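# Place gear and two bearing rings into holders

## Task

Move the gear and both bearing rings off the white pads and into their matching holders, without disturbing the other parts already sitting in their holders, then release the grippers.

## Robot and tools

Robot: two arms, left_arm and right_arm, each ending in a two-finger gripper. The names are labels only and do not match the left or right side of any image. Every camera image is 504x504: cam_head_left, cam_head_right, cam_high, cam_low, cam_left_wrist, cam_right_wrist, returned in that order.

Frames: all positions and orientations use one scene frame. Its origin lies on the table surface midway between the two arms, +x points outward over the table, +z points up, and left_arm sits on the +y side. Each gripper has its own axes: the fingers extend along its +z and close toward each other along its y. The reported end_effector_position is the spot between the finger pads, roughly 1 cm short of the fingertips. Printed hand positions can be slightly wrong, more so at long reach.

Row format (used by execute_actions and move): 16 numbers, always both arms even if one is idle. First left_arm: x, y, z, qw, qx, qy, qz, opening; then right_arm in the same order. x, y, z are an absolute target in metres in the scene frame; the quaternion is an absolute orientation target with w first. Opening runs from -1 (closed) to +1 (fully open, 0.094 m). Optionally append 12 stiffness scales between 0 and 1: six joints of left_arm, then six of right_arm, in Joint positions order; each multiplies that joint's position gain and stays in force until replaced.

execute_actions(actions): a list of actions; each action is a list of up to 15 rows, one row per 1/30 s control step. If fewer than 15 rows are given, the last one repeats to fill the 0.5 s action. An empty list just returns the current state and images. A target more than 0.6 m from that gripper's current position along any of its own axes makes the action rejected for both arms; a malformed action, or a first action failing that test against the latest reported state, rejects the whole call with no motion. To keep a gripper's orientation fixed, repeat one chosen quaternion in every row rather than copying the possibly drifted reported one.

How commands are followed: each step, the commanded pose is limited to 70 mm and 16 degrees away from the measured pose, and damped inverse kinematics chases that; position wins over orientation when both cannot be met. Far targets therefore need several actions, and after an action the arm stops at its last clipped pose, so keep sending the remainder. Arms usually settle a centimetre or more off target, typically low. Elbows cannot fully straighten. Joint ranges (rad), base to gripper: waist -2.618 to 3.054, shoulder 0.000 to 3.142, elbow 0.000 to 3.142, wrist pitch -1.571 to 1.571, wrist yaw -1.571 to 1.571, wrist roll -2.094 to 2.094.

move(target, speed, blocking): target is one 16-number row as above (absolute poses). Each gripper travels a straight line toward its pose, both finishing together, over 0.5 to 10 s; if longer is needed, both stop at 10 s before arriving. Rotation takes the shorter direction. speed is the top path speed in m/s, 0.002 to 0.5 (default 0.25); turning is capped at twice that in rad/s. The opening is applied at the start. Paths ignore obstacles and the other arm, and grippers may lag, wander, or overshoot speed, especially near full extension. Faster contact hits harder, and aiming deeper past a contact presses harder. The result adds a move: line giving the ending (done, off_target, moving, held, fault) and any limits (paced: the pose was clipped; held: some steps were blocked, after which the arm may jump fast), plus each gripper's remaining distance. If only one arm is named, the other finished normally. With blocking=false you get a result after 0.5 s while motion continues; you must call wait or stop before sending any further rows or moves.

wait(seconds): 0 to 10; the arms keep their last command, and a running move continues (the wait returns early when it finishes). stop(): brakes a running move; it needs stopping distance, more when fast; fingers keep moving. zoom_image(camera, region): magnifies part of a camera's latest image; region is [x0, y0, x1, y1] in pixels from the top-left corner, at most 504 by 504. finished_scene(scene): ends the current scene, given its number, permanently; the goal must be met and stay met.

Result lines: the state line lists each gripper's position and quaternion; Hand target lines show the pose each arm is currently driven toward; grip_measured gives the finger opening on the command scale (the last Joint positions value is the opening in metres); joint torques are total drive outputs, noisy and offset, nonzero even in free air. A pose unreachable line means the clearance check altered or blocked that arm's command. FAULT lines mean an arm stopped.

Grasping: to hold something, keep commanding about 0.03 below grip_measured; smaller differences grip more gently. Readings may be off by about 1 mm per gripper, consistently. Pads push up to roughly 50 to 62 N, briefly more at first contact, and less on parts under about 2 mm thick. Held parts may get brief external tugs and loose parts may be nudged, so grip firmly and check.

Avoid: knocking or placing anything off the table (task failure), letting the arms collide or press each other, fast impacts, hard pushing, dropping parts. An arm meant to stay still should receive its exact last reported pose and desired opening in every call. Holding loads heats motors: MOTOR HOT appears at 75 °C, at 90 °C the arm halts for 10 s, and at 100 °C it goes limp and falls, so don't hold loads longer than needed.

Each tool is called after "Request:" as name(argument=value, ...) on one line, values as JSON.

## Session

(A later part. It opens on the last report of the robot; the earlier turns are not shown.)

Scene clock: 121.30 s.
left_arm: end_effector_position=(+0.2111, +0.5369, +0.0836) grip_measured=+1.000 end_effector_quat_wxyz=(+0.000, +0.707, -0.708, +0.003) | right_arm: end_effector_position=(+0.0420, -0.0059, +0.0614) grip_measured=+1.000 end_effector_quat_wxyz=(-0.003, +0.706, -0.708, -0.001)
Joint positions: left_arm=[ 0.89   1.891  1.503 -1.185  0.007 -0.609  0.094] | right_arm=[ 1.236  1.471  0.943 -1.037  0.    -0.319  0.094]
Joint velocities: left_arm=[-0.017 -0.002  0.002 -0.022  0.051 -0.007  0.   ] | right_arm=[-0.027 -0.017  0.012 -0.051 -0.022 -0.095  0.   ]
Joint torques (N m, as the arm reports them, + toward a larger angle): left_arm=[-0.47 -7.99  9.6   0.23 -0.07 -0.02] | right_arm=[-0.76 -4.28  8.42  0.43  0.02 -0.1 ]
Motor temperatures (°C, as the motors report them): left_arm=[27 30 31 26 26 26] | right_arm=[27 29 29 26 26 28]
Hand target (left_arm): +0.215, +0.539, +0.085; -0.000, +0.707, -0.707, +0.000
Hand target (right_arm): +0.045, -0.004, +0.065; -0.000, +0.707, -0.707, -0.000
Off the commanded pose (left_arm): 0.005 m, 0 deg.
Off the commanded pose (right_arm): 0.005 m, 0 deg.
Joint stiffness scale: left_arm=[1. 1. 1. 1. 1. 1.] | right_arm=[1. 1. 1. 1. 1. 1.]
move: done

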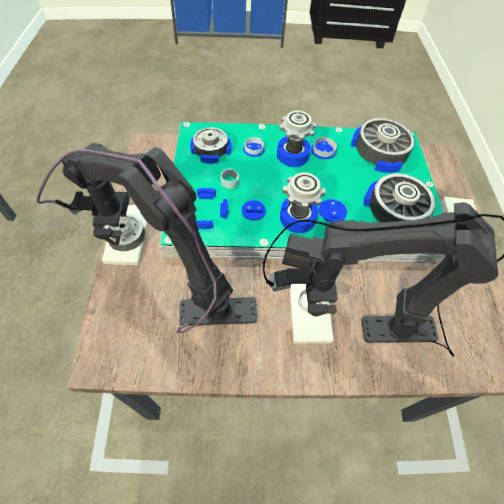

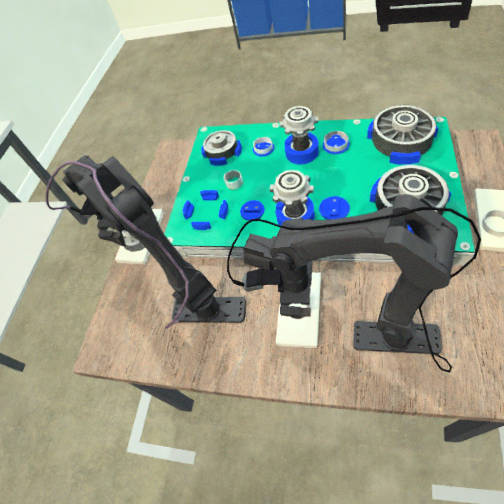

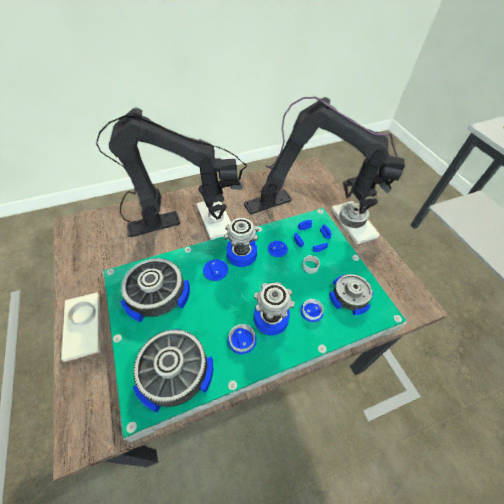

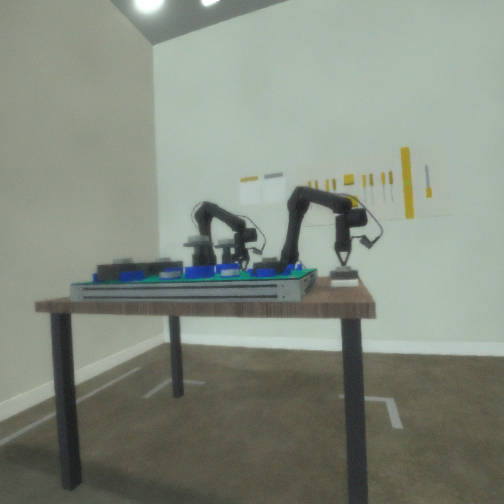

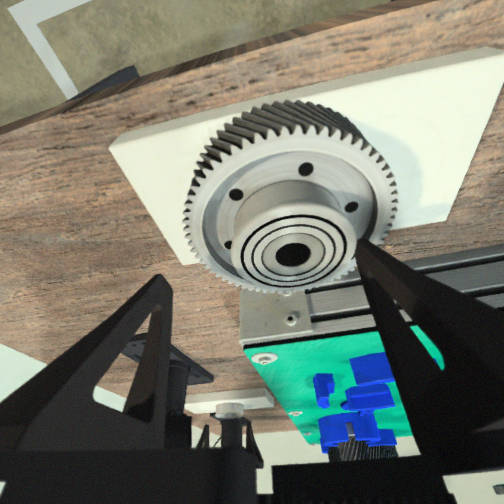

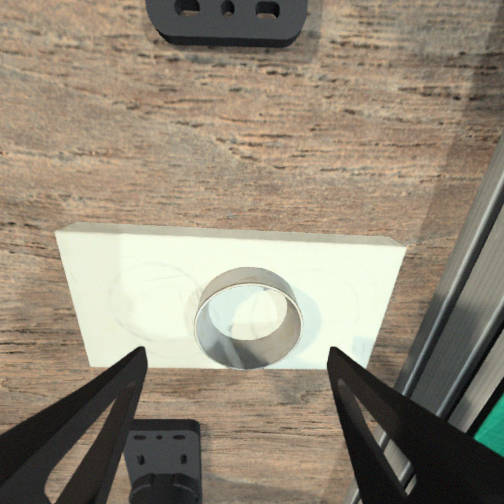

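Request:
move(target=[0.232, 0.540, 0.086, 0, -0.7071, 0.7071, 0, 0.45, 0.051, -0.002, 0.05, 0, -0.7071, 0.7071, 0, 1], speed=0.05)

Scene clock: 136.43 s.
left_arm: end_effector_position=(+0.2287, +0.5390, +0.0862) grip_measured=+0.452 end_effector_quat_wxyz=(-0.004, +0.707, -0.707, +0.003) | right_arm: end_effector_position=(+0.0484, -0.0033, +0.0543) grip_measured=+1.000 end_effector_quat_wxyz=(+0.000, +0.706, -0.708, +0.000)
Joint positions: left_arm=[ 0.853  1.927  1.563 -1.199  0.007 -0.646  0.068] | right_arm=[ 1.215  1.504  0.944 -1.011  0.    -0.342  0.094]
Joint velocities: left_arm=[-0.002 -0.002 -0.012 -0.139  0.022  0.022 -0.002] | right_arm=[ 0.002  0.002 -0.007 -0.007  0.022 -0.007  0.   ]
Joint torques (N m, as the arm reports them, + toward a larger angle): left_arm=[-0.57 -8.06  9.75  0.2  -0.05 -0.04] | right_arm=[-0.69 -4.52  6.07  0.71  0.02 -0.08]
Motor temperatures (°C, as the motors report them): left_arm=[27 31 31 26 26 26] | right_arm=[27 29 30 26 26 28]
Hand target (left_arm): +0.232, +0.540, +0.086; -0.000, +0.707, -0.707, +0.000
Hand target (right_arm): +0.051, -0.002, +0.050; -0.000, +0.707, -0.707, -0.000
Off the commanded pose (left_arm): 0.003 m, 1 deg.
Off the commanded pose (right_arm): 0.005 m, 0 deg.
Joint stiffness scale: left_arm=[1. 1. 1. 1. 1. 1.] | right_arm=[1. 1. 1. 1. 1. 1.]
move: done

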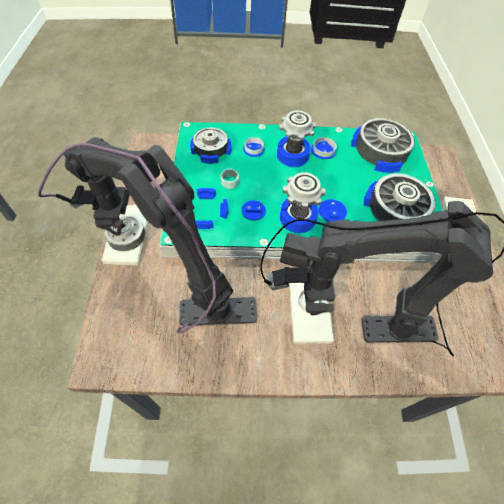

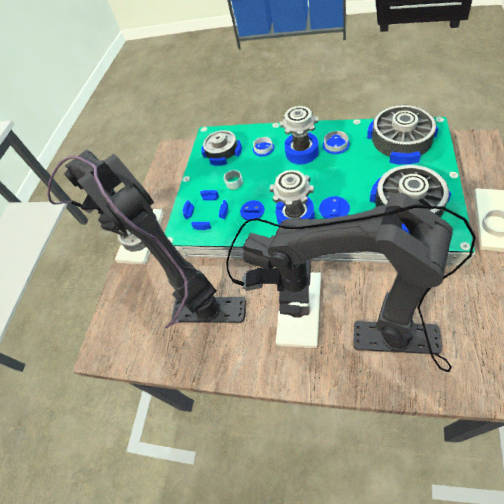

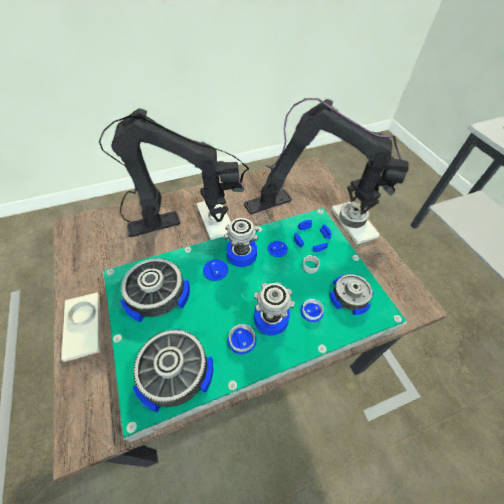

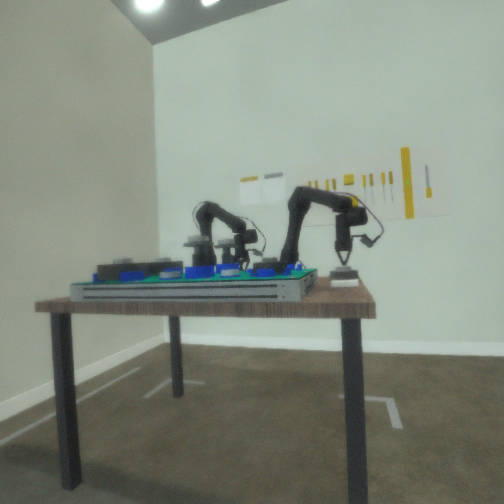

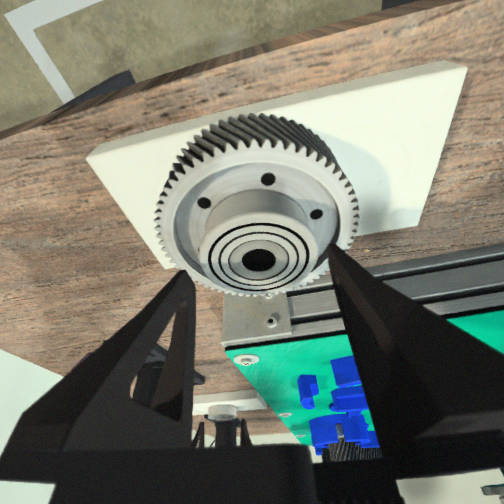

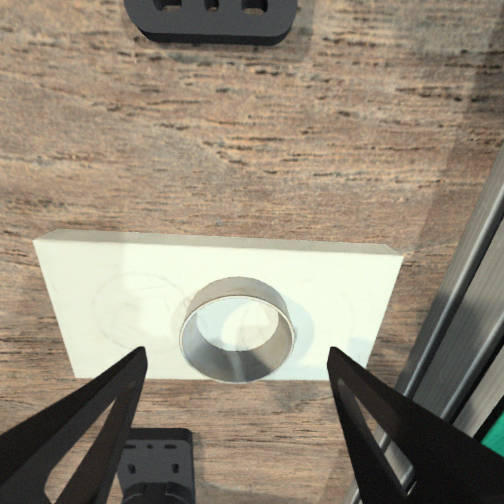

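Request:
move(target=[0.230, 0.540, 0.062, 0, -0.7071, 0.7071, 0, 0.45, 0.049, -0.003, 0.036, 0, -0.7071, 0.7071, 0, 1], speed=0.04)

Scene clock: 139.97 s.
left_arm: end_effector_position=(+0.2297, +0.5404, +0.0703) grip_measured=+0.452 end_effector_quat_wxyz=(-0.006, +0.708, -0.707, +0.002) | right_arm: end_effector_position=(+0.0491, -0.0013, +0.0425) grip_measured=+1.000 end_effector_quat_wxyz=(-0.004, +0.707, -0.707, -0.002)
Joint positions: left_arm=[ 0.853  1.939  1.514 -1.135  0.007 -0.648  0.068] | right_arm=[ 1.215  1.519  0.908 -0.951  0.    -0.343  0.094]
Joint velocities: left_arm=[ 0.002 -0.007 -0.017  0.007 -0.037 -0.007  0.002] | right_arm=[-0.017 -0.002  0.007  0.139  0.022 -0.007  0.   ]
Joint torques (N m, as the arm reports them, + toward a larger angle): left_arm=[-0.19 -8.15  6.59  0.42 -0.06  0.  ] | right_arm=[-0.16 -4.59  5.25  0.71  0.03 -0.03]
Motor temperatures (°C, as the motors report them): left_arm=[27 31 31 26 26 26] | right_arm=[27 29 30 26 26 28]
Hand target (left_arm): +0.230, +0.540, +0.062; -0.000, +0.707, -0.707, +0.000
Hand target (right_arm): +0.049, -0.003, +0.036; +0.000, +0.707, -0.707, -0.000
Off the commanded pose (left_arm): 0.008 m, 1 deg.
Off the commanded pose (right_arm): 0.007 m, 1 deg.
Joint stiffness scale: left_arm=[1. 1. 1. 1. 1. 1.] | right_arm=[1. 1. 1. 1. 1. 1.]
move: done

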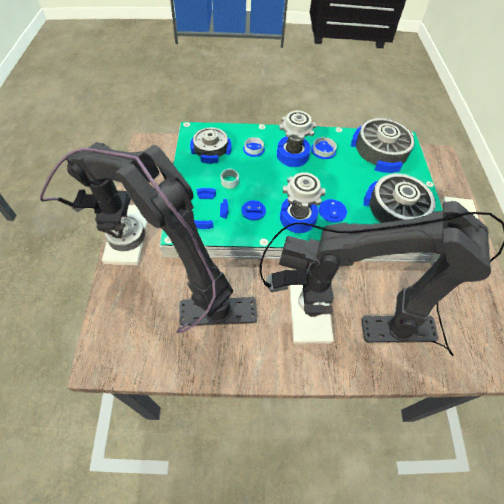

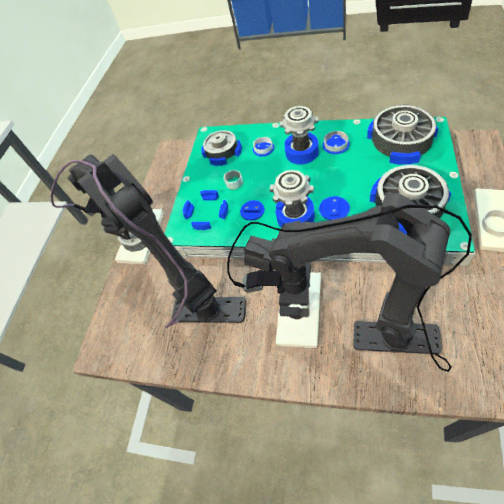

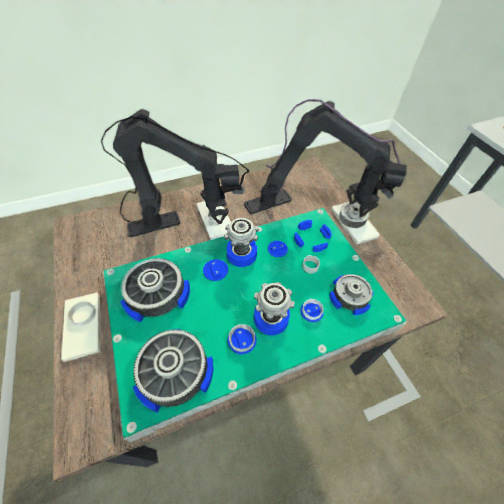

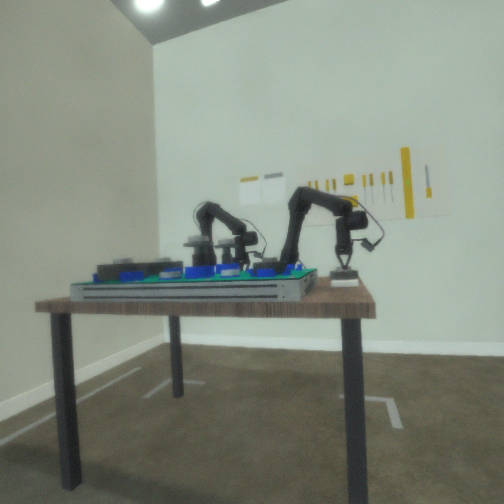

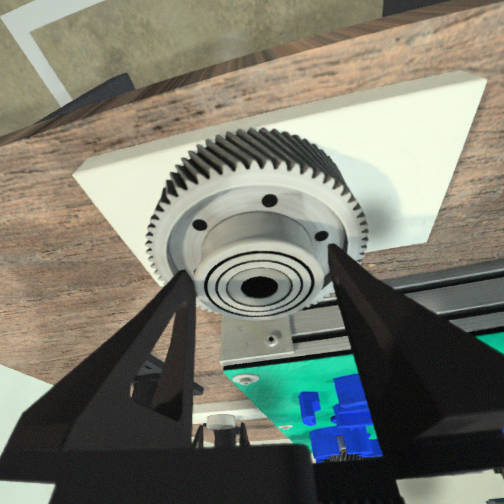

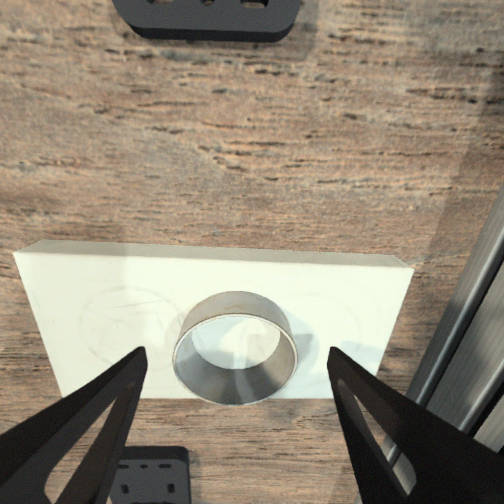

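Request:
zoom_image(camera="cam_low", region=[280, 220, 400, 310])

Request:
zoom_image(camera="cam_high", region=[160, 150, 300, 260])

Region (280, 220, 400, 310) of cam_low's 504x504 image, scaled by 4.200, with more detail than that image has; it fills the top 378 rows of this view, and the rest is white.

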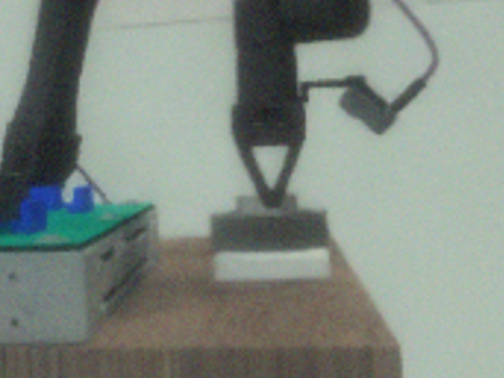

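Region (160, 150, 300, 260) of cam_high's 504x504 image, scaled by 3.600, with more detail than that image has; it fills the top 396 rows of this view, and the rest is white.

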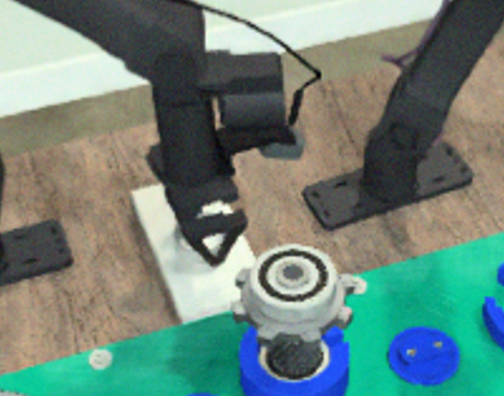

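Request:
move(target=[0.230, 0.540, 0.058, 0, -0.7071, 0.7071, 0, 0.45, 0.049, -0.003, 0.031, 0, -0.7071, 0.7071, 0, 1], speed=0.03)

Scene clock: 157.60 s.
left_arm: end_effector_position=(+0.2297, +0.5404, +0.0673) grip_measured=+0.452 end_effector_quat_wxyz=(-0.007, +0.708, -0.707, +0.002) | right_arm: end_effector_position=(+0.0492, -0.0008, +0.0394) grip_measured=+1.000 end_effector_quat_wxyz=(-0.007, +0.707, -0.707, -0.003)
Joint positions: left_arm=[ 0.853  1.939  1.502 -1.121  0.007 -0.648  0.068] | right_arm=[ 1.215  1.519  0.895 -0.931  0.    -0.343  0.094]
Joint velocities: left_arm=[-0.002 -0.017 -0.012 -0.022 -0.051 -0.022 -0.   ] | right_arm=[-0.012 -0.002  0.012 -0.007 -0.022 -0.022  0.   ]
Joint torques (N m, as the arm reports them, + toward a larger angle): left_arm=[-0.21 -7.86  6.5   0.43 -0.07  0.03] | right_arm=[-0.16 -4.08  5.19  0.71  0.02 -0.03]
Motor temperatures (°C, as the motors report them): left_arm=[27 31 30 26 26 26] | right_arm=[27 29 29 26 26 28]
Hand target (left_arm): +0.230, +0.540, +0.058; +0.000, +0.707, -0.707, +0.000
Hand target (right_arm): +0.049, -0.003, +0.031; +0.000, +0.707, -0.707, -0.000
Off the commanded pose (left_arm): 0.009 m, 1 deg.
Off the commanded pose (right_arm): 0.009 m, 1 deg.
Joint stiffness scale: left_arm=[1. 1. 1. 1. 1. 1.] | right_arm=[1. 1. 1. 1. 1. 1.]
move: done

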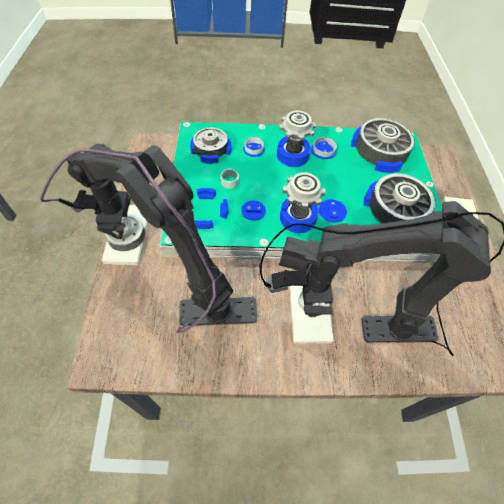

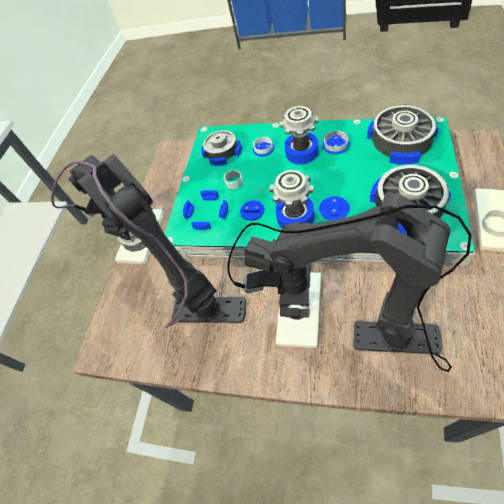

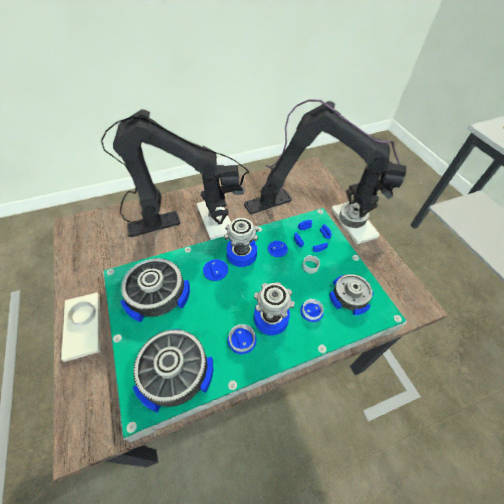

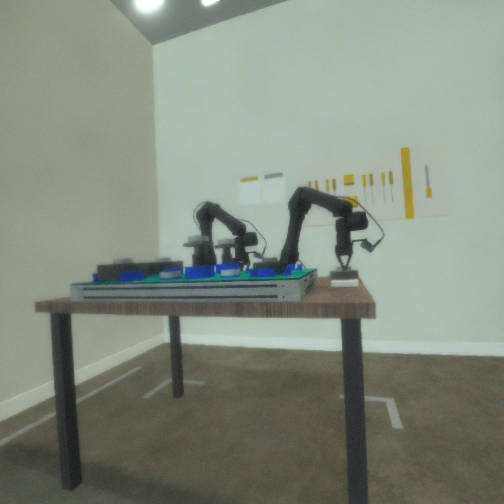

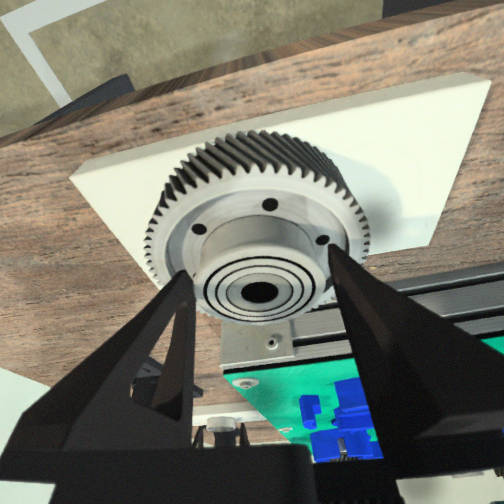

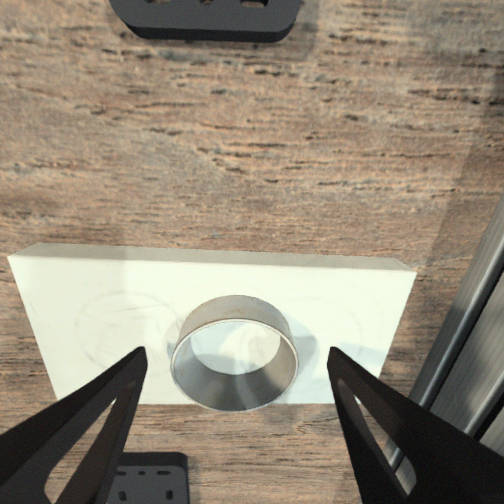

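Request:
move(target=[0.230, 0.540, 0.058, 0, -0.7071, 0.7071, 0, 0.08, 0.049, -0.003, 0.027, 0, -0.7071, 0.7071, 0, 1], speed=0.03)

Request:
move(target=[0.230, 0.540, 0.058, 0, -0.7071, 0.7071, 0, 0.08, 0.049, -0.003, 0.027, 0, -0.7071, 0.7071, 0, 0.2], speed=0.03)

Scene clock: 161.60 s.
left_arm: end_effector_position=(+0.2298, +0.5406, +0.0673) grip_measured=+0.245 end_effector_quat_wxyz=(-0.008, +0.708, -0.707, +0.002) | right_arm: end_effector_position=(+0.0503, +0.0022, +0.0363) grip_measured=+1.000 end_effector_quat_wxyz=(-0.009, +0.707, -0.707, -0.004)
Joint positions: left_arm=[ 0.853  1.939  1.502 -1.119  0.006 -0.648  0.058] | right_arm=[ 1.215  1.533  0.895 -0.913  0.    -0.343  0.094]
Joint velocities: left_arm=[ 0.002 -0.017 -0.002 -0.022 -0.037 -0.051 -0.001] | right_arm=[-0.012 -0.012  0.002  0.051  0.022 -0.037  0.   ]
Joint torques (N m, as the arm reports them, + toward a larger angle): left_arm=[-0.26 -7.91  6.43  0.43 -0.07  0.01] | right_arm=[-0.15 -4.68  4.41  0.72  0.02 -0.03]
Motor temperatures (°C, as the motors report them): left_arm=[27 31 30 26 26 26] | right_arm=[27 29 29 26 26 28]
Hand target (left_arm): +0.230, +0.540, +0.058; +0.000, +0.707, -0.707, +0.000
Hand target (right_arm): +0.049, -0.003, +0.027; +0.000, +0.707, -0.707, -0.000
Off the commanded pose (left_arm): 0.009 m, 1 deg.
Off the commanded pose (right_arm): 0.011 m, 1 deg.
Joint stiffness scale: left_arm=[1. 1. 1. 1. 1. 1.] | right_arm=[1. 1. 1. 1. 1. 1.]
move: off_target (right_arm)

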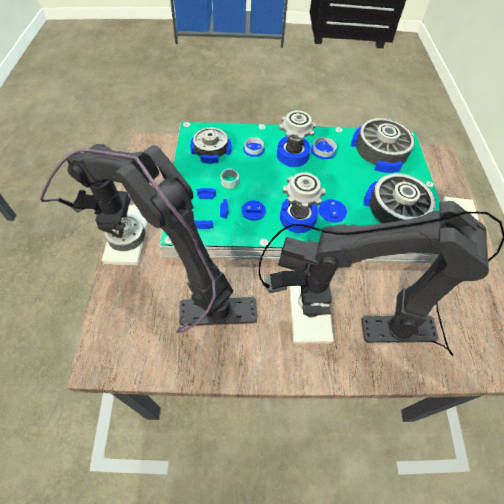

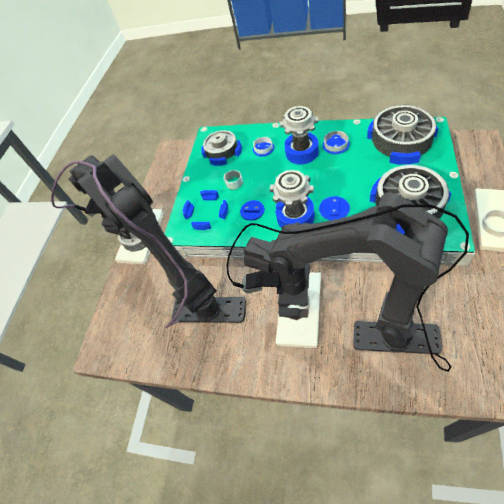

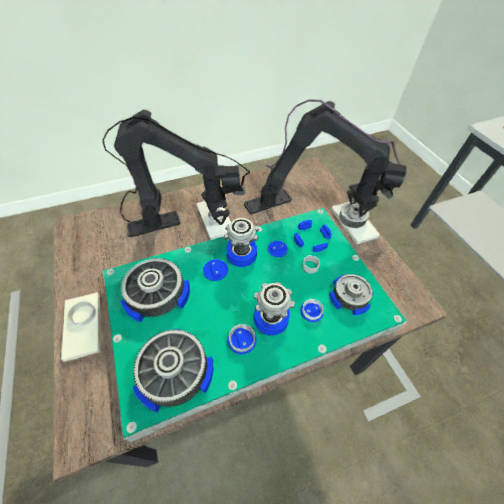

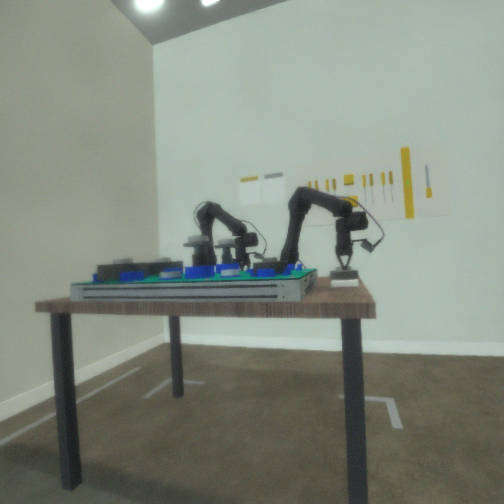

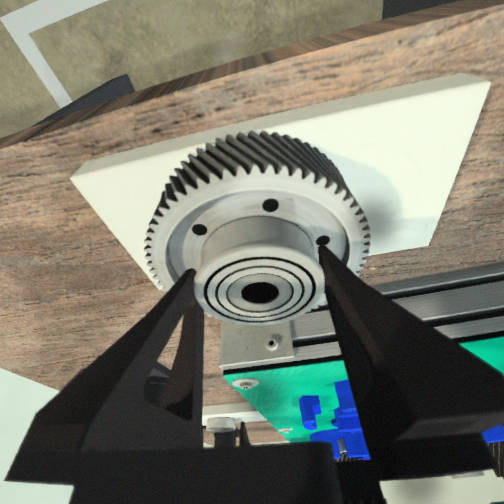

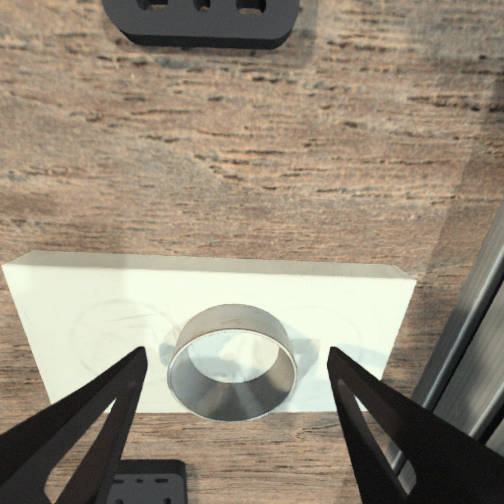

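Scene clock: 162.30 s.
left_arm: end_effector_position=(+0.2298, +0.5406, +0.0673) grip_measured=+0.245 end_effector_quat_wxyz=(-0.008, +0.708, -0.707, +0.002) | right_arm: end_effector_position=(+0.0503, +0.0020, +0.0359) grip_measured=+0.288 end_effector_quat_wxyz=(-0.009, +0.707, -0.707, -0.004)
Joint positions: left_arm=[ 0.853  1.939  1.502 -1.119  0.006 -0.648  0.058] | right_arm=[ 1.215  1.533  0.893 -0.911  0.    -0.343  0.061]
Joint velocities: left_arm=[-0.012  0.002 -0.012 -0.007 -0.037 -0.022 -0.   ] | right_arm=[ 0.007  0.012 -0.017  0.007  0.007 -0.037  0.001]
Joint torques (N m, as the arm reports them, + toward a larger angle): left_arm=[-0.25 -7.85  6.46  0.46 -0.08 -0.01] | right_arm=[-0.14 -4.63  4.54  0.73  0.02 -0.03]
Motor temperatures (°C, as the motors report them): left_arm=[27 31 30 26 26 26] | right_arm=[27 29 29 26 26 28]
Hand target (left_arm): +0.230, +0.540, +0.058; +0.000, +0.707, -0.707, +0.000
Hand target (right_arm): +0.049, -0.003, +0.027; +0.000, +0.707, -0.707, -0.000
Off the commanded pose (left_arm): 0.009 m, 1 deg.
Off the commanded pose (right_arm): 0.010 m, 1 deg.
Joint stiffness scale: left_arm=[1. 1. 1. 1. 1. 1.] | right_arm=[1. 1. 1. 1. 1. 1.]
move: done

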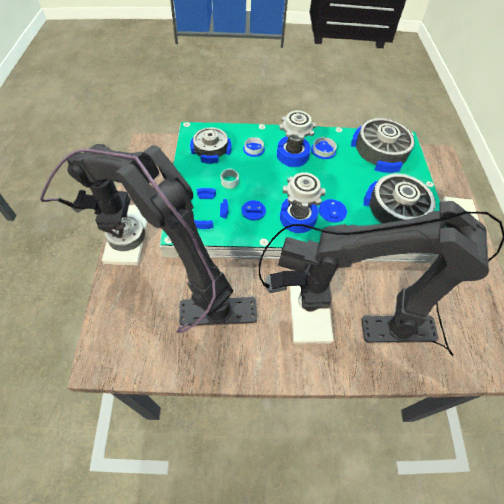

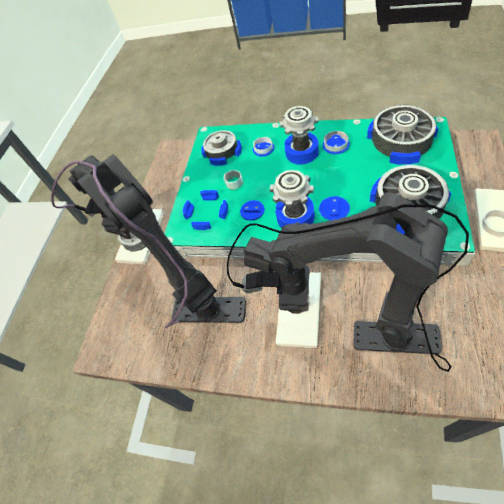

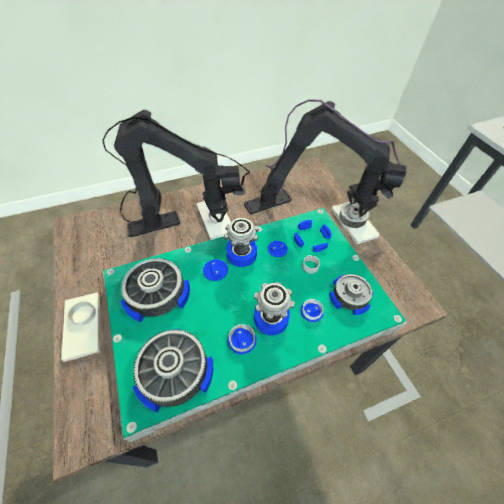

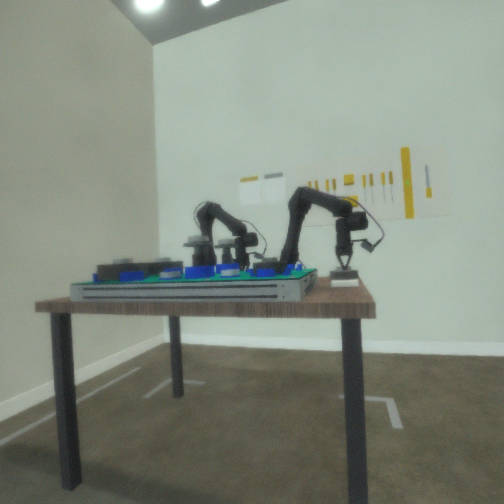

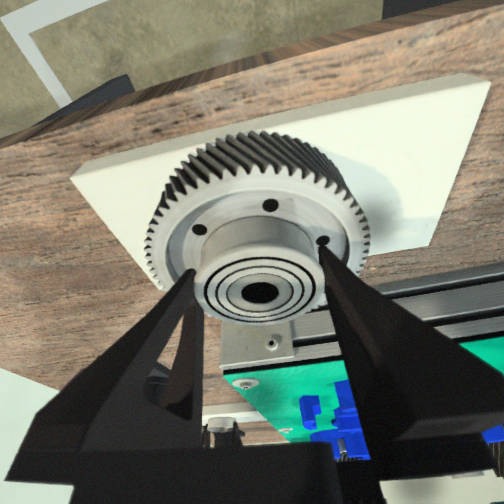

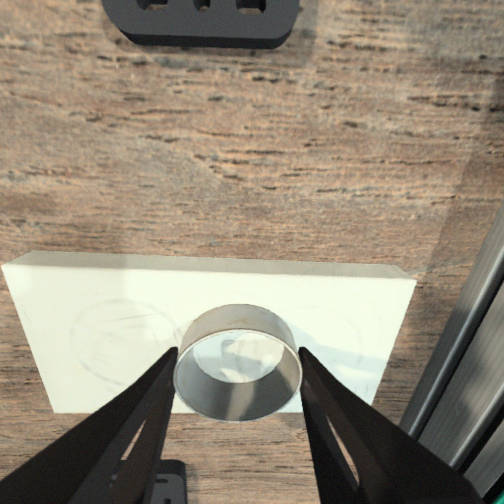

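Request:
move(target=[0.230, 0.540, 0.058, 0, -0.7071, 0.7071, 0, 0.2, 0.049, -0.003, 0.029, 0, -0.7071, 0.7071, 0, 0.6], speed=0.03)

Request:
move(target=[0.230, 0.540, 0.058, 0, -0.7071, 0.7071, 0, 0.2, 0.048, -0.009, 0.030, 0, -0.7071, 0.7071, 0, 0.6], speed=0.03)

Scene clock: 170.03 s.
left_arm: end_effector_position=(+0.2298, +0.5406, +0.0673) grip_measured=+0.245 end_effector_quat_wxyz=(-0.008, +0.708, -0.707, +0.002) | right_arm: end_effector_position=(+0.0503, +0.0020, +0.0359) grip_measured=+0.598 end_effector_quat_wxyz=(-0.009, +0.707, -0.707, -0.004)
Joint positions: left_arm=[ 0.853  1.939  1.502 -1.119  0.006 -0.648  0.058] | right_arm=[ 1.215  1.533  0.893 -0.911  0.    -0.343  0.075]
Joint velocities: left_arm=[ 0.012  0.017 -0.007  0.007  0.051 -0.007  0.001] | right_arm=[ 0.007  0.012 -0.002 -0.007 -0.037  0.022 -0.002]
Joint torques (N m, as the arm reports them, + toward a larger angle): left_arm=[-0.25 -7.83  6.52  0.43 -0.08  0.01] | right_arm=[-0.16 -4.83  4.95  0.67  0.02 -0.03]
Motor temperatures (°C, as the motors report them): left_arm=[27 31 30 26 26 26] | right_arm=[27 29 28 26 26 28]
Hand target (left_arm): +0.230, +0.540, +0.058; +0.000, +0.707, -0.707, +0.000
Hand target (right_arm): +0.049, -0.003, +0.029; +0.000, +0.707, -0.707, -0.000
Off the commanded pose (left_arm): 0.009 m, 1 deg.
Off the commanded pose (right_arm): 0.009 m, 1 deg.
Joint stiffness scale: left_arm=[1. 1. 1. 1. 1. 1.] | right_arm=[1. 1. 1. 1. 1. 1.]
move: done

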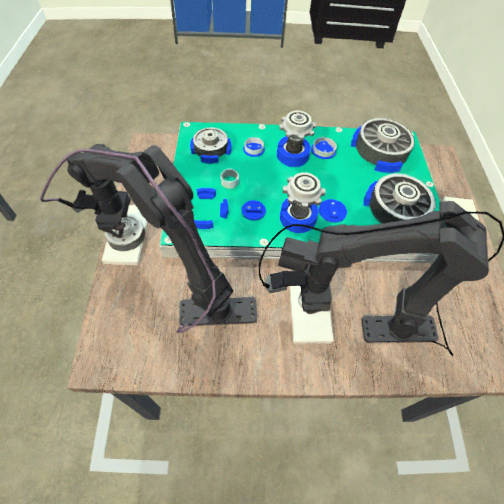

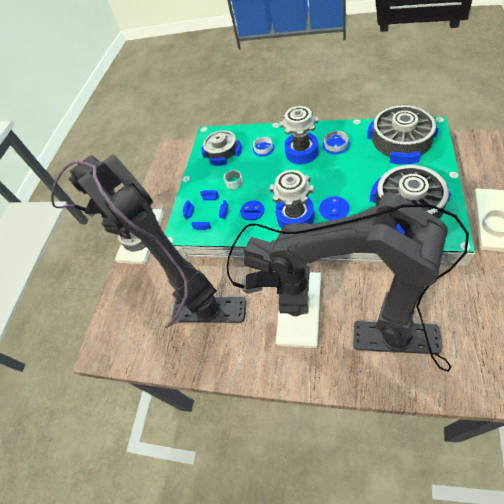

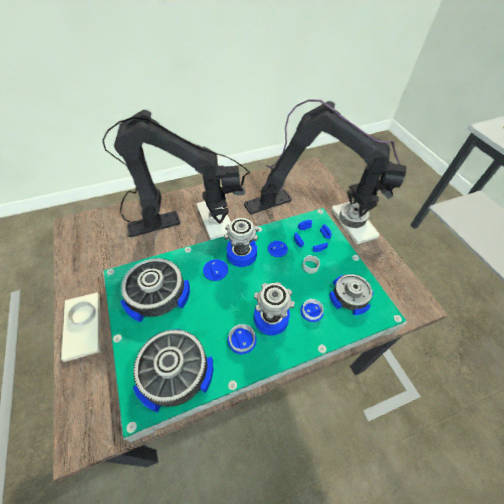

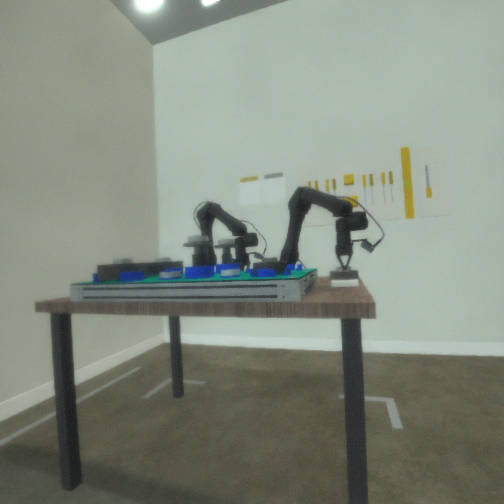

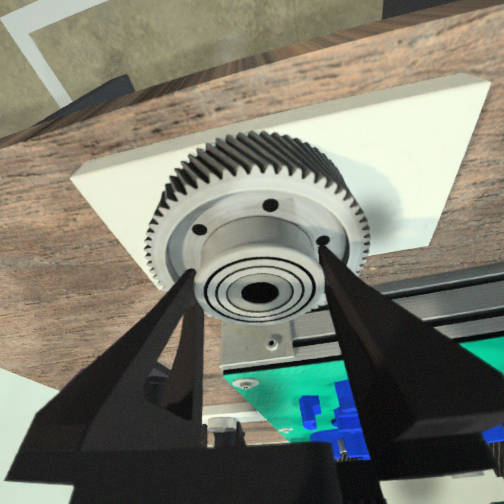

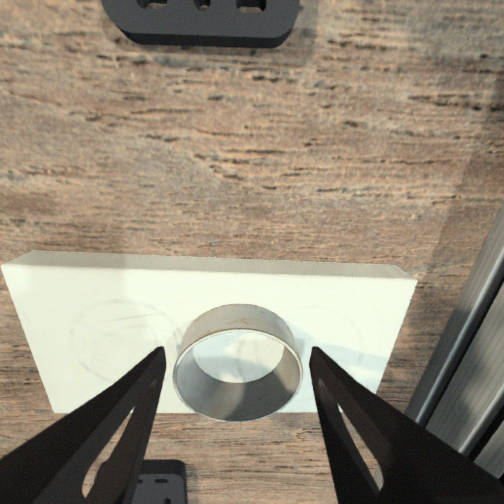

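Scene clock: 170.80 s.
left_arm: end_effector_position=(+0.2298, +0.5406, +0.0673) grip_measured=+0.245 end_effector_quat_wxyz=(-0.008, +0.708, -0.707, +0.002) | right_arm: end_effector_position=(+0.0476, -0.0057, +0.0304) grip_measured=+0.598 end_effector_quat_wxyz=(+0.002, +0.707, -0.707, +0.001)
Joint positions: left_arm=[ 0.853  1.939  1.502 -1.119  0.006 -0.648  0.058] | right_arm=[ 1.215  1.533  0.87  -0.911  0.    -0.343  0.075]
Joint velocities: left_arm=[ 0.002 -0.002  0.012 -0.007 -0.007 -0.081 -0.001] | right_arm=[-0.012  0.002 -0.012  0.037  0.051  0.007 -0.001]
Joint torques (N m, as the arm reports them, + toward a larger angle): left_arm=[-0.19 -7.87  6.5   0.44 -0.09  0.01] | right_arm=[-0.51 -6.33  5.12  0.6   0.02 -0.07]
Motor temperatures (°C, as the motors report them): left_arm=[27 31 30 26 26 26] | right_arm=[27 29 28 26 26 28]
Hand target (left_arm): +0.230, +0.540, +0.058; +0.000, +0.707, -0.707, +0.000
Hand target (right_arm): +0.048, -0.009, +0.030; +0.000, +0.707, -0.707, -0.000
Off the commanded pose (left_arm): 0.009 m, 1 deg.
Off the commanded pose (right_arm): 0.003 m, 0 deg.
Joint stiffness scale: left_arm=[1. 1. 1. 1. 1. 1.] | right_arm=[1. 1. 1. 1. 1. 1.]
move: done

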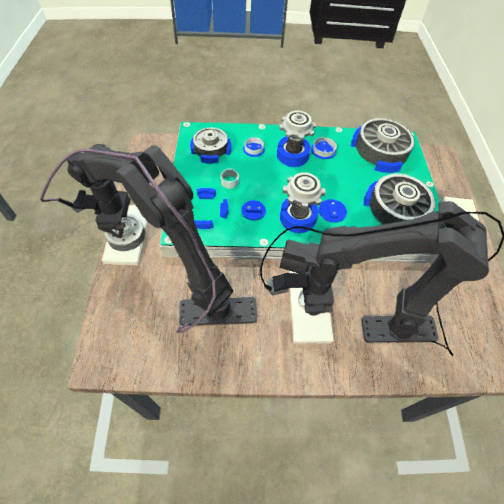

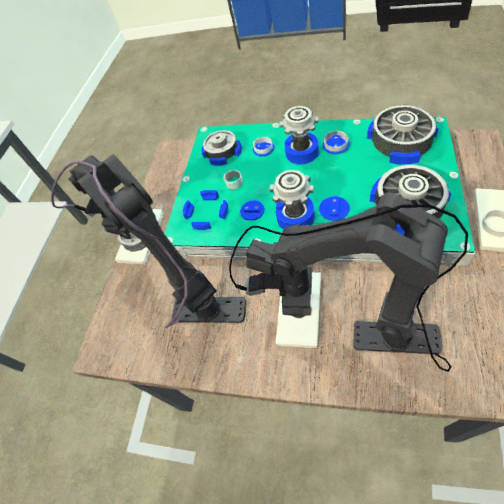

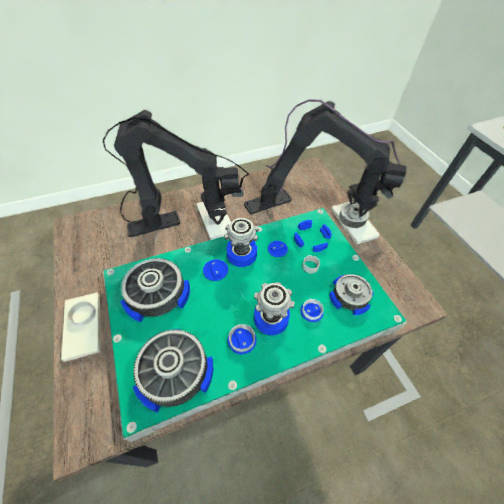

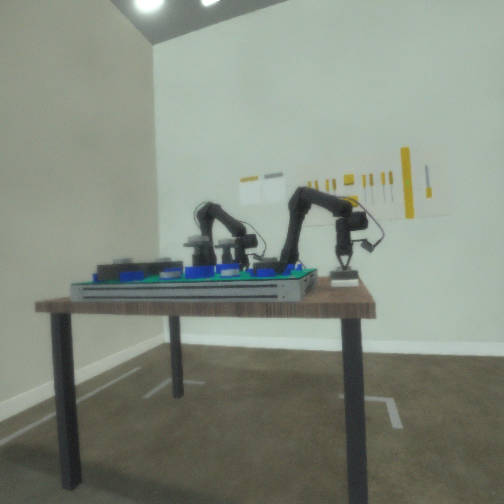

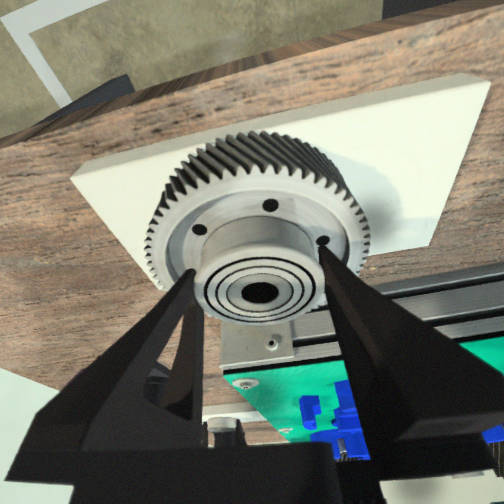

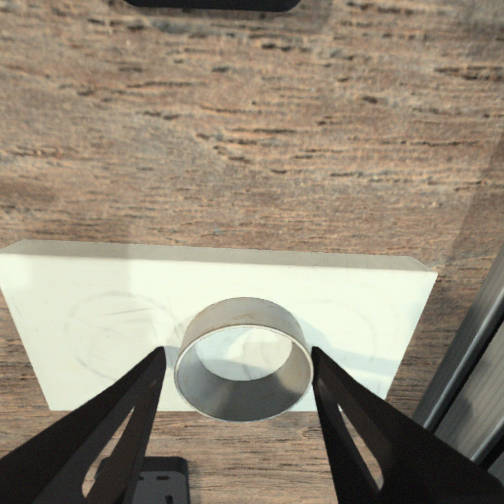

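Request:
move(target=[0.230, 0.540, 0.058, 0, -0.7071, 0.7071, 0, 0.2, 0.052, -0.002, 0.039, 0, -0.7071, 0.7071, 0, 0.6], speed=0.03)

Scene clock: 174.67 s.
left_arm: end_effector_position=(+0.2298, +0.5406, +0.0673) grip_measured=+0.245 end_effector_quat_wxyz=(-0.008, +0.708, -0.707, +0.002) | right_arm: end_effector_position=(+0.0490, -0.0042, +0.0337) grip_measured=+0.598 end_effector_quat_wxyz=(+0.001, +0.707, -0.707, +0.001)
Joint positions: left_arm=[ 0.853  1.939  1.502 -1.119  0.006 -0.648  0.058] | right_arm=[ 1.211  1.533  0.884 -0.924  0.    -0.346  0.075]
Joint velocities: left_arm=[-0.002 -0.012 -0.007 -0.037 -0.037  0.051  0.001] | right_arm=[ 0.002  0.007 -0.002  0.022 -0.051  0.007 -0.   ]
Joint torques (N m, as the arm reports them, + toward a larger angle): left_arm=[-0.21 -7.88  6.5   0.43 -0.07  0.03] | right_arm=[-0.73 -5.3   8.07  0.39  0.02 -0.1 ]
Motor temperatures (°C, as the motors report them): left_arm=[27 31 30 26 26 26] | right_arm=[27 29 28 26 26 28]
Hand target (left_arm): +0.230, +0.540, +0.058; +0.000, +0.707, -0.707, +0.000
Hand target (right_arm): +0.052, -0.002, +0.039; -0.000, +0.707, -0.707, -0.000
Off the commanded pose (left_arm): 0.009 m, 1 deg.
Off the commanded pose (right_arm): 0.007 m, 0 deg.
Joint stiffness scale: left_arm=[1. 1. 1. 1. 1. 1.] | right_arm=[1. 1. 1. 1. 1. 1.]
move: done

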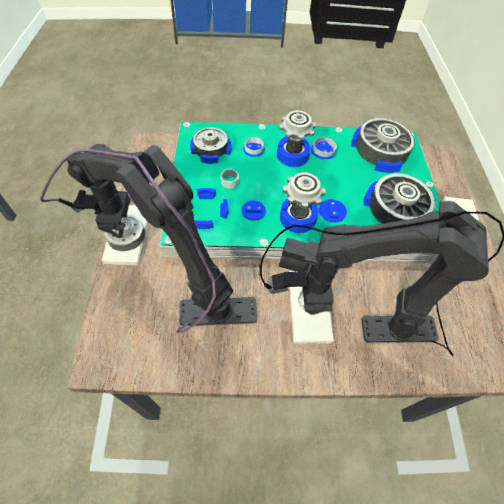

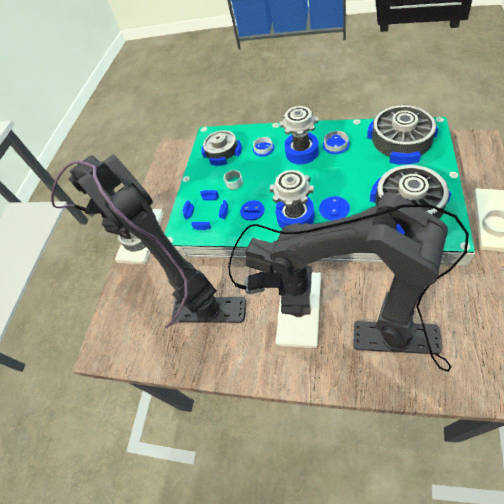

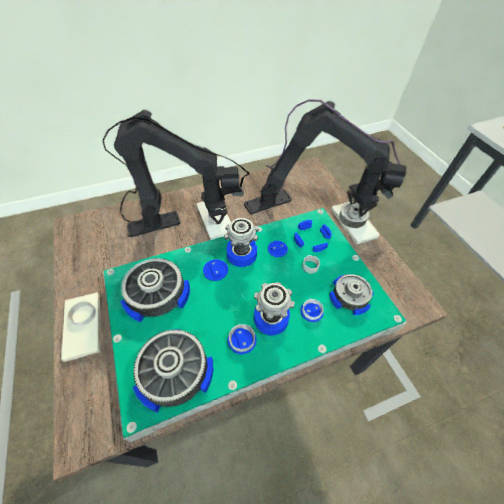

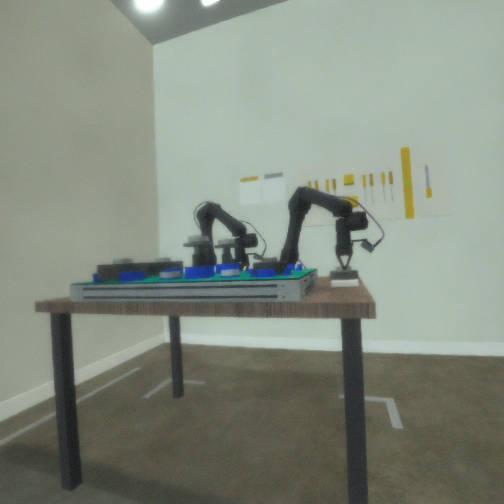

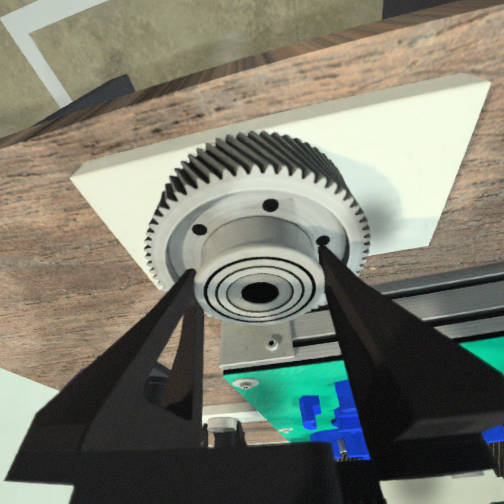

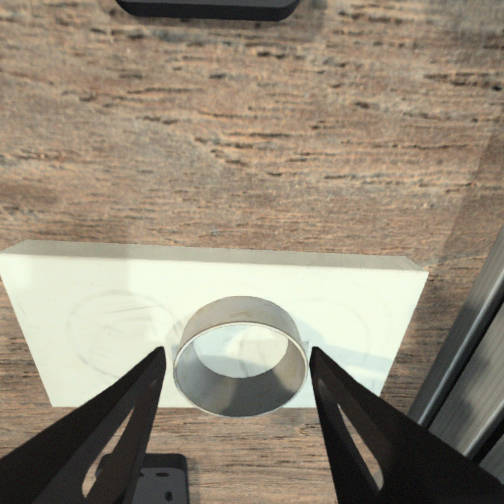

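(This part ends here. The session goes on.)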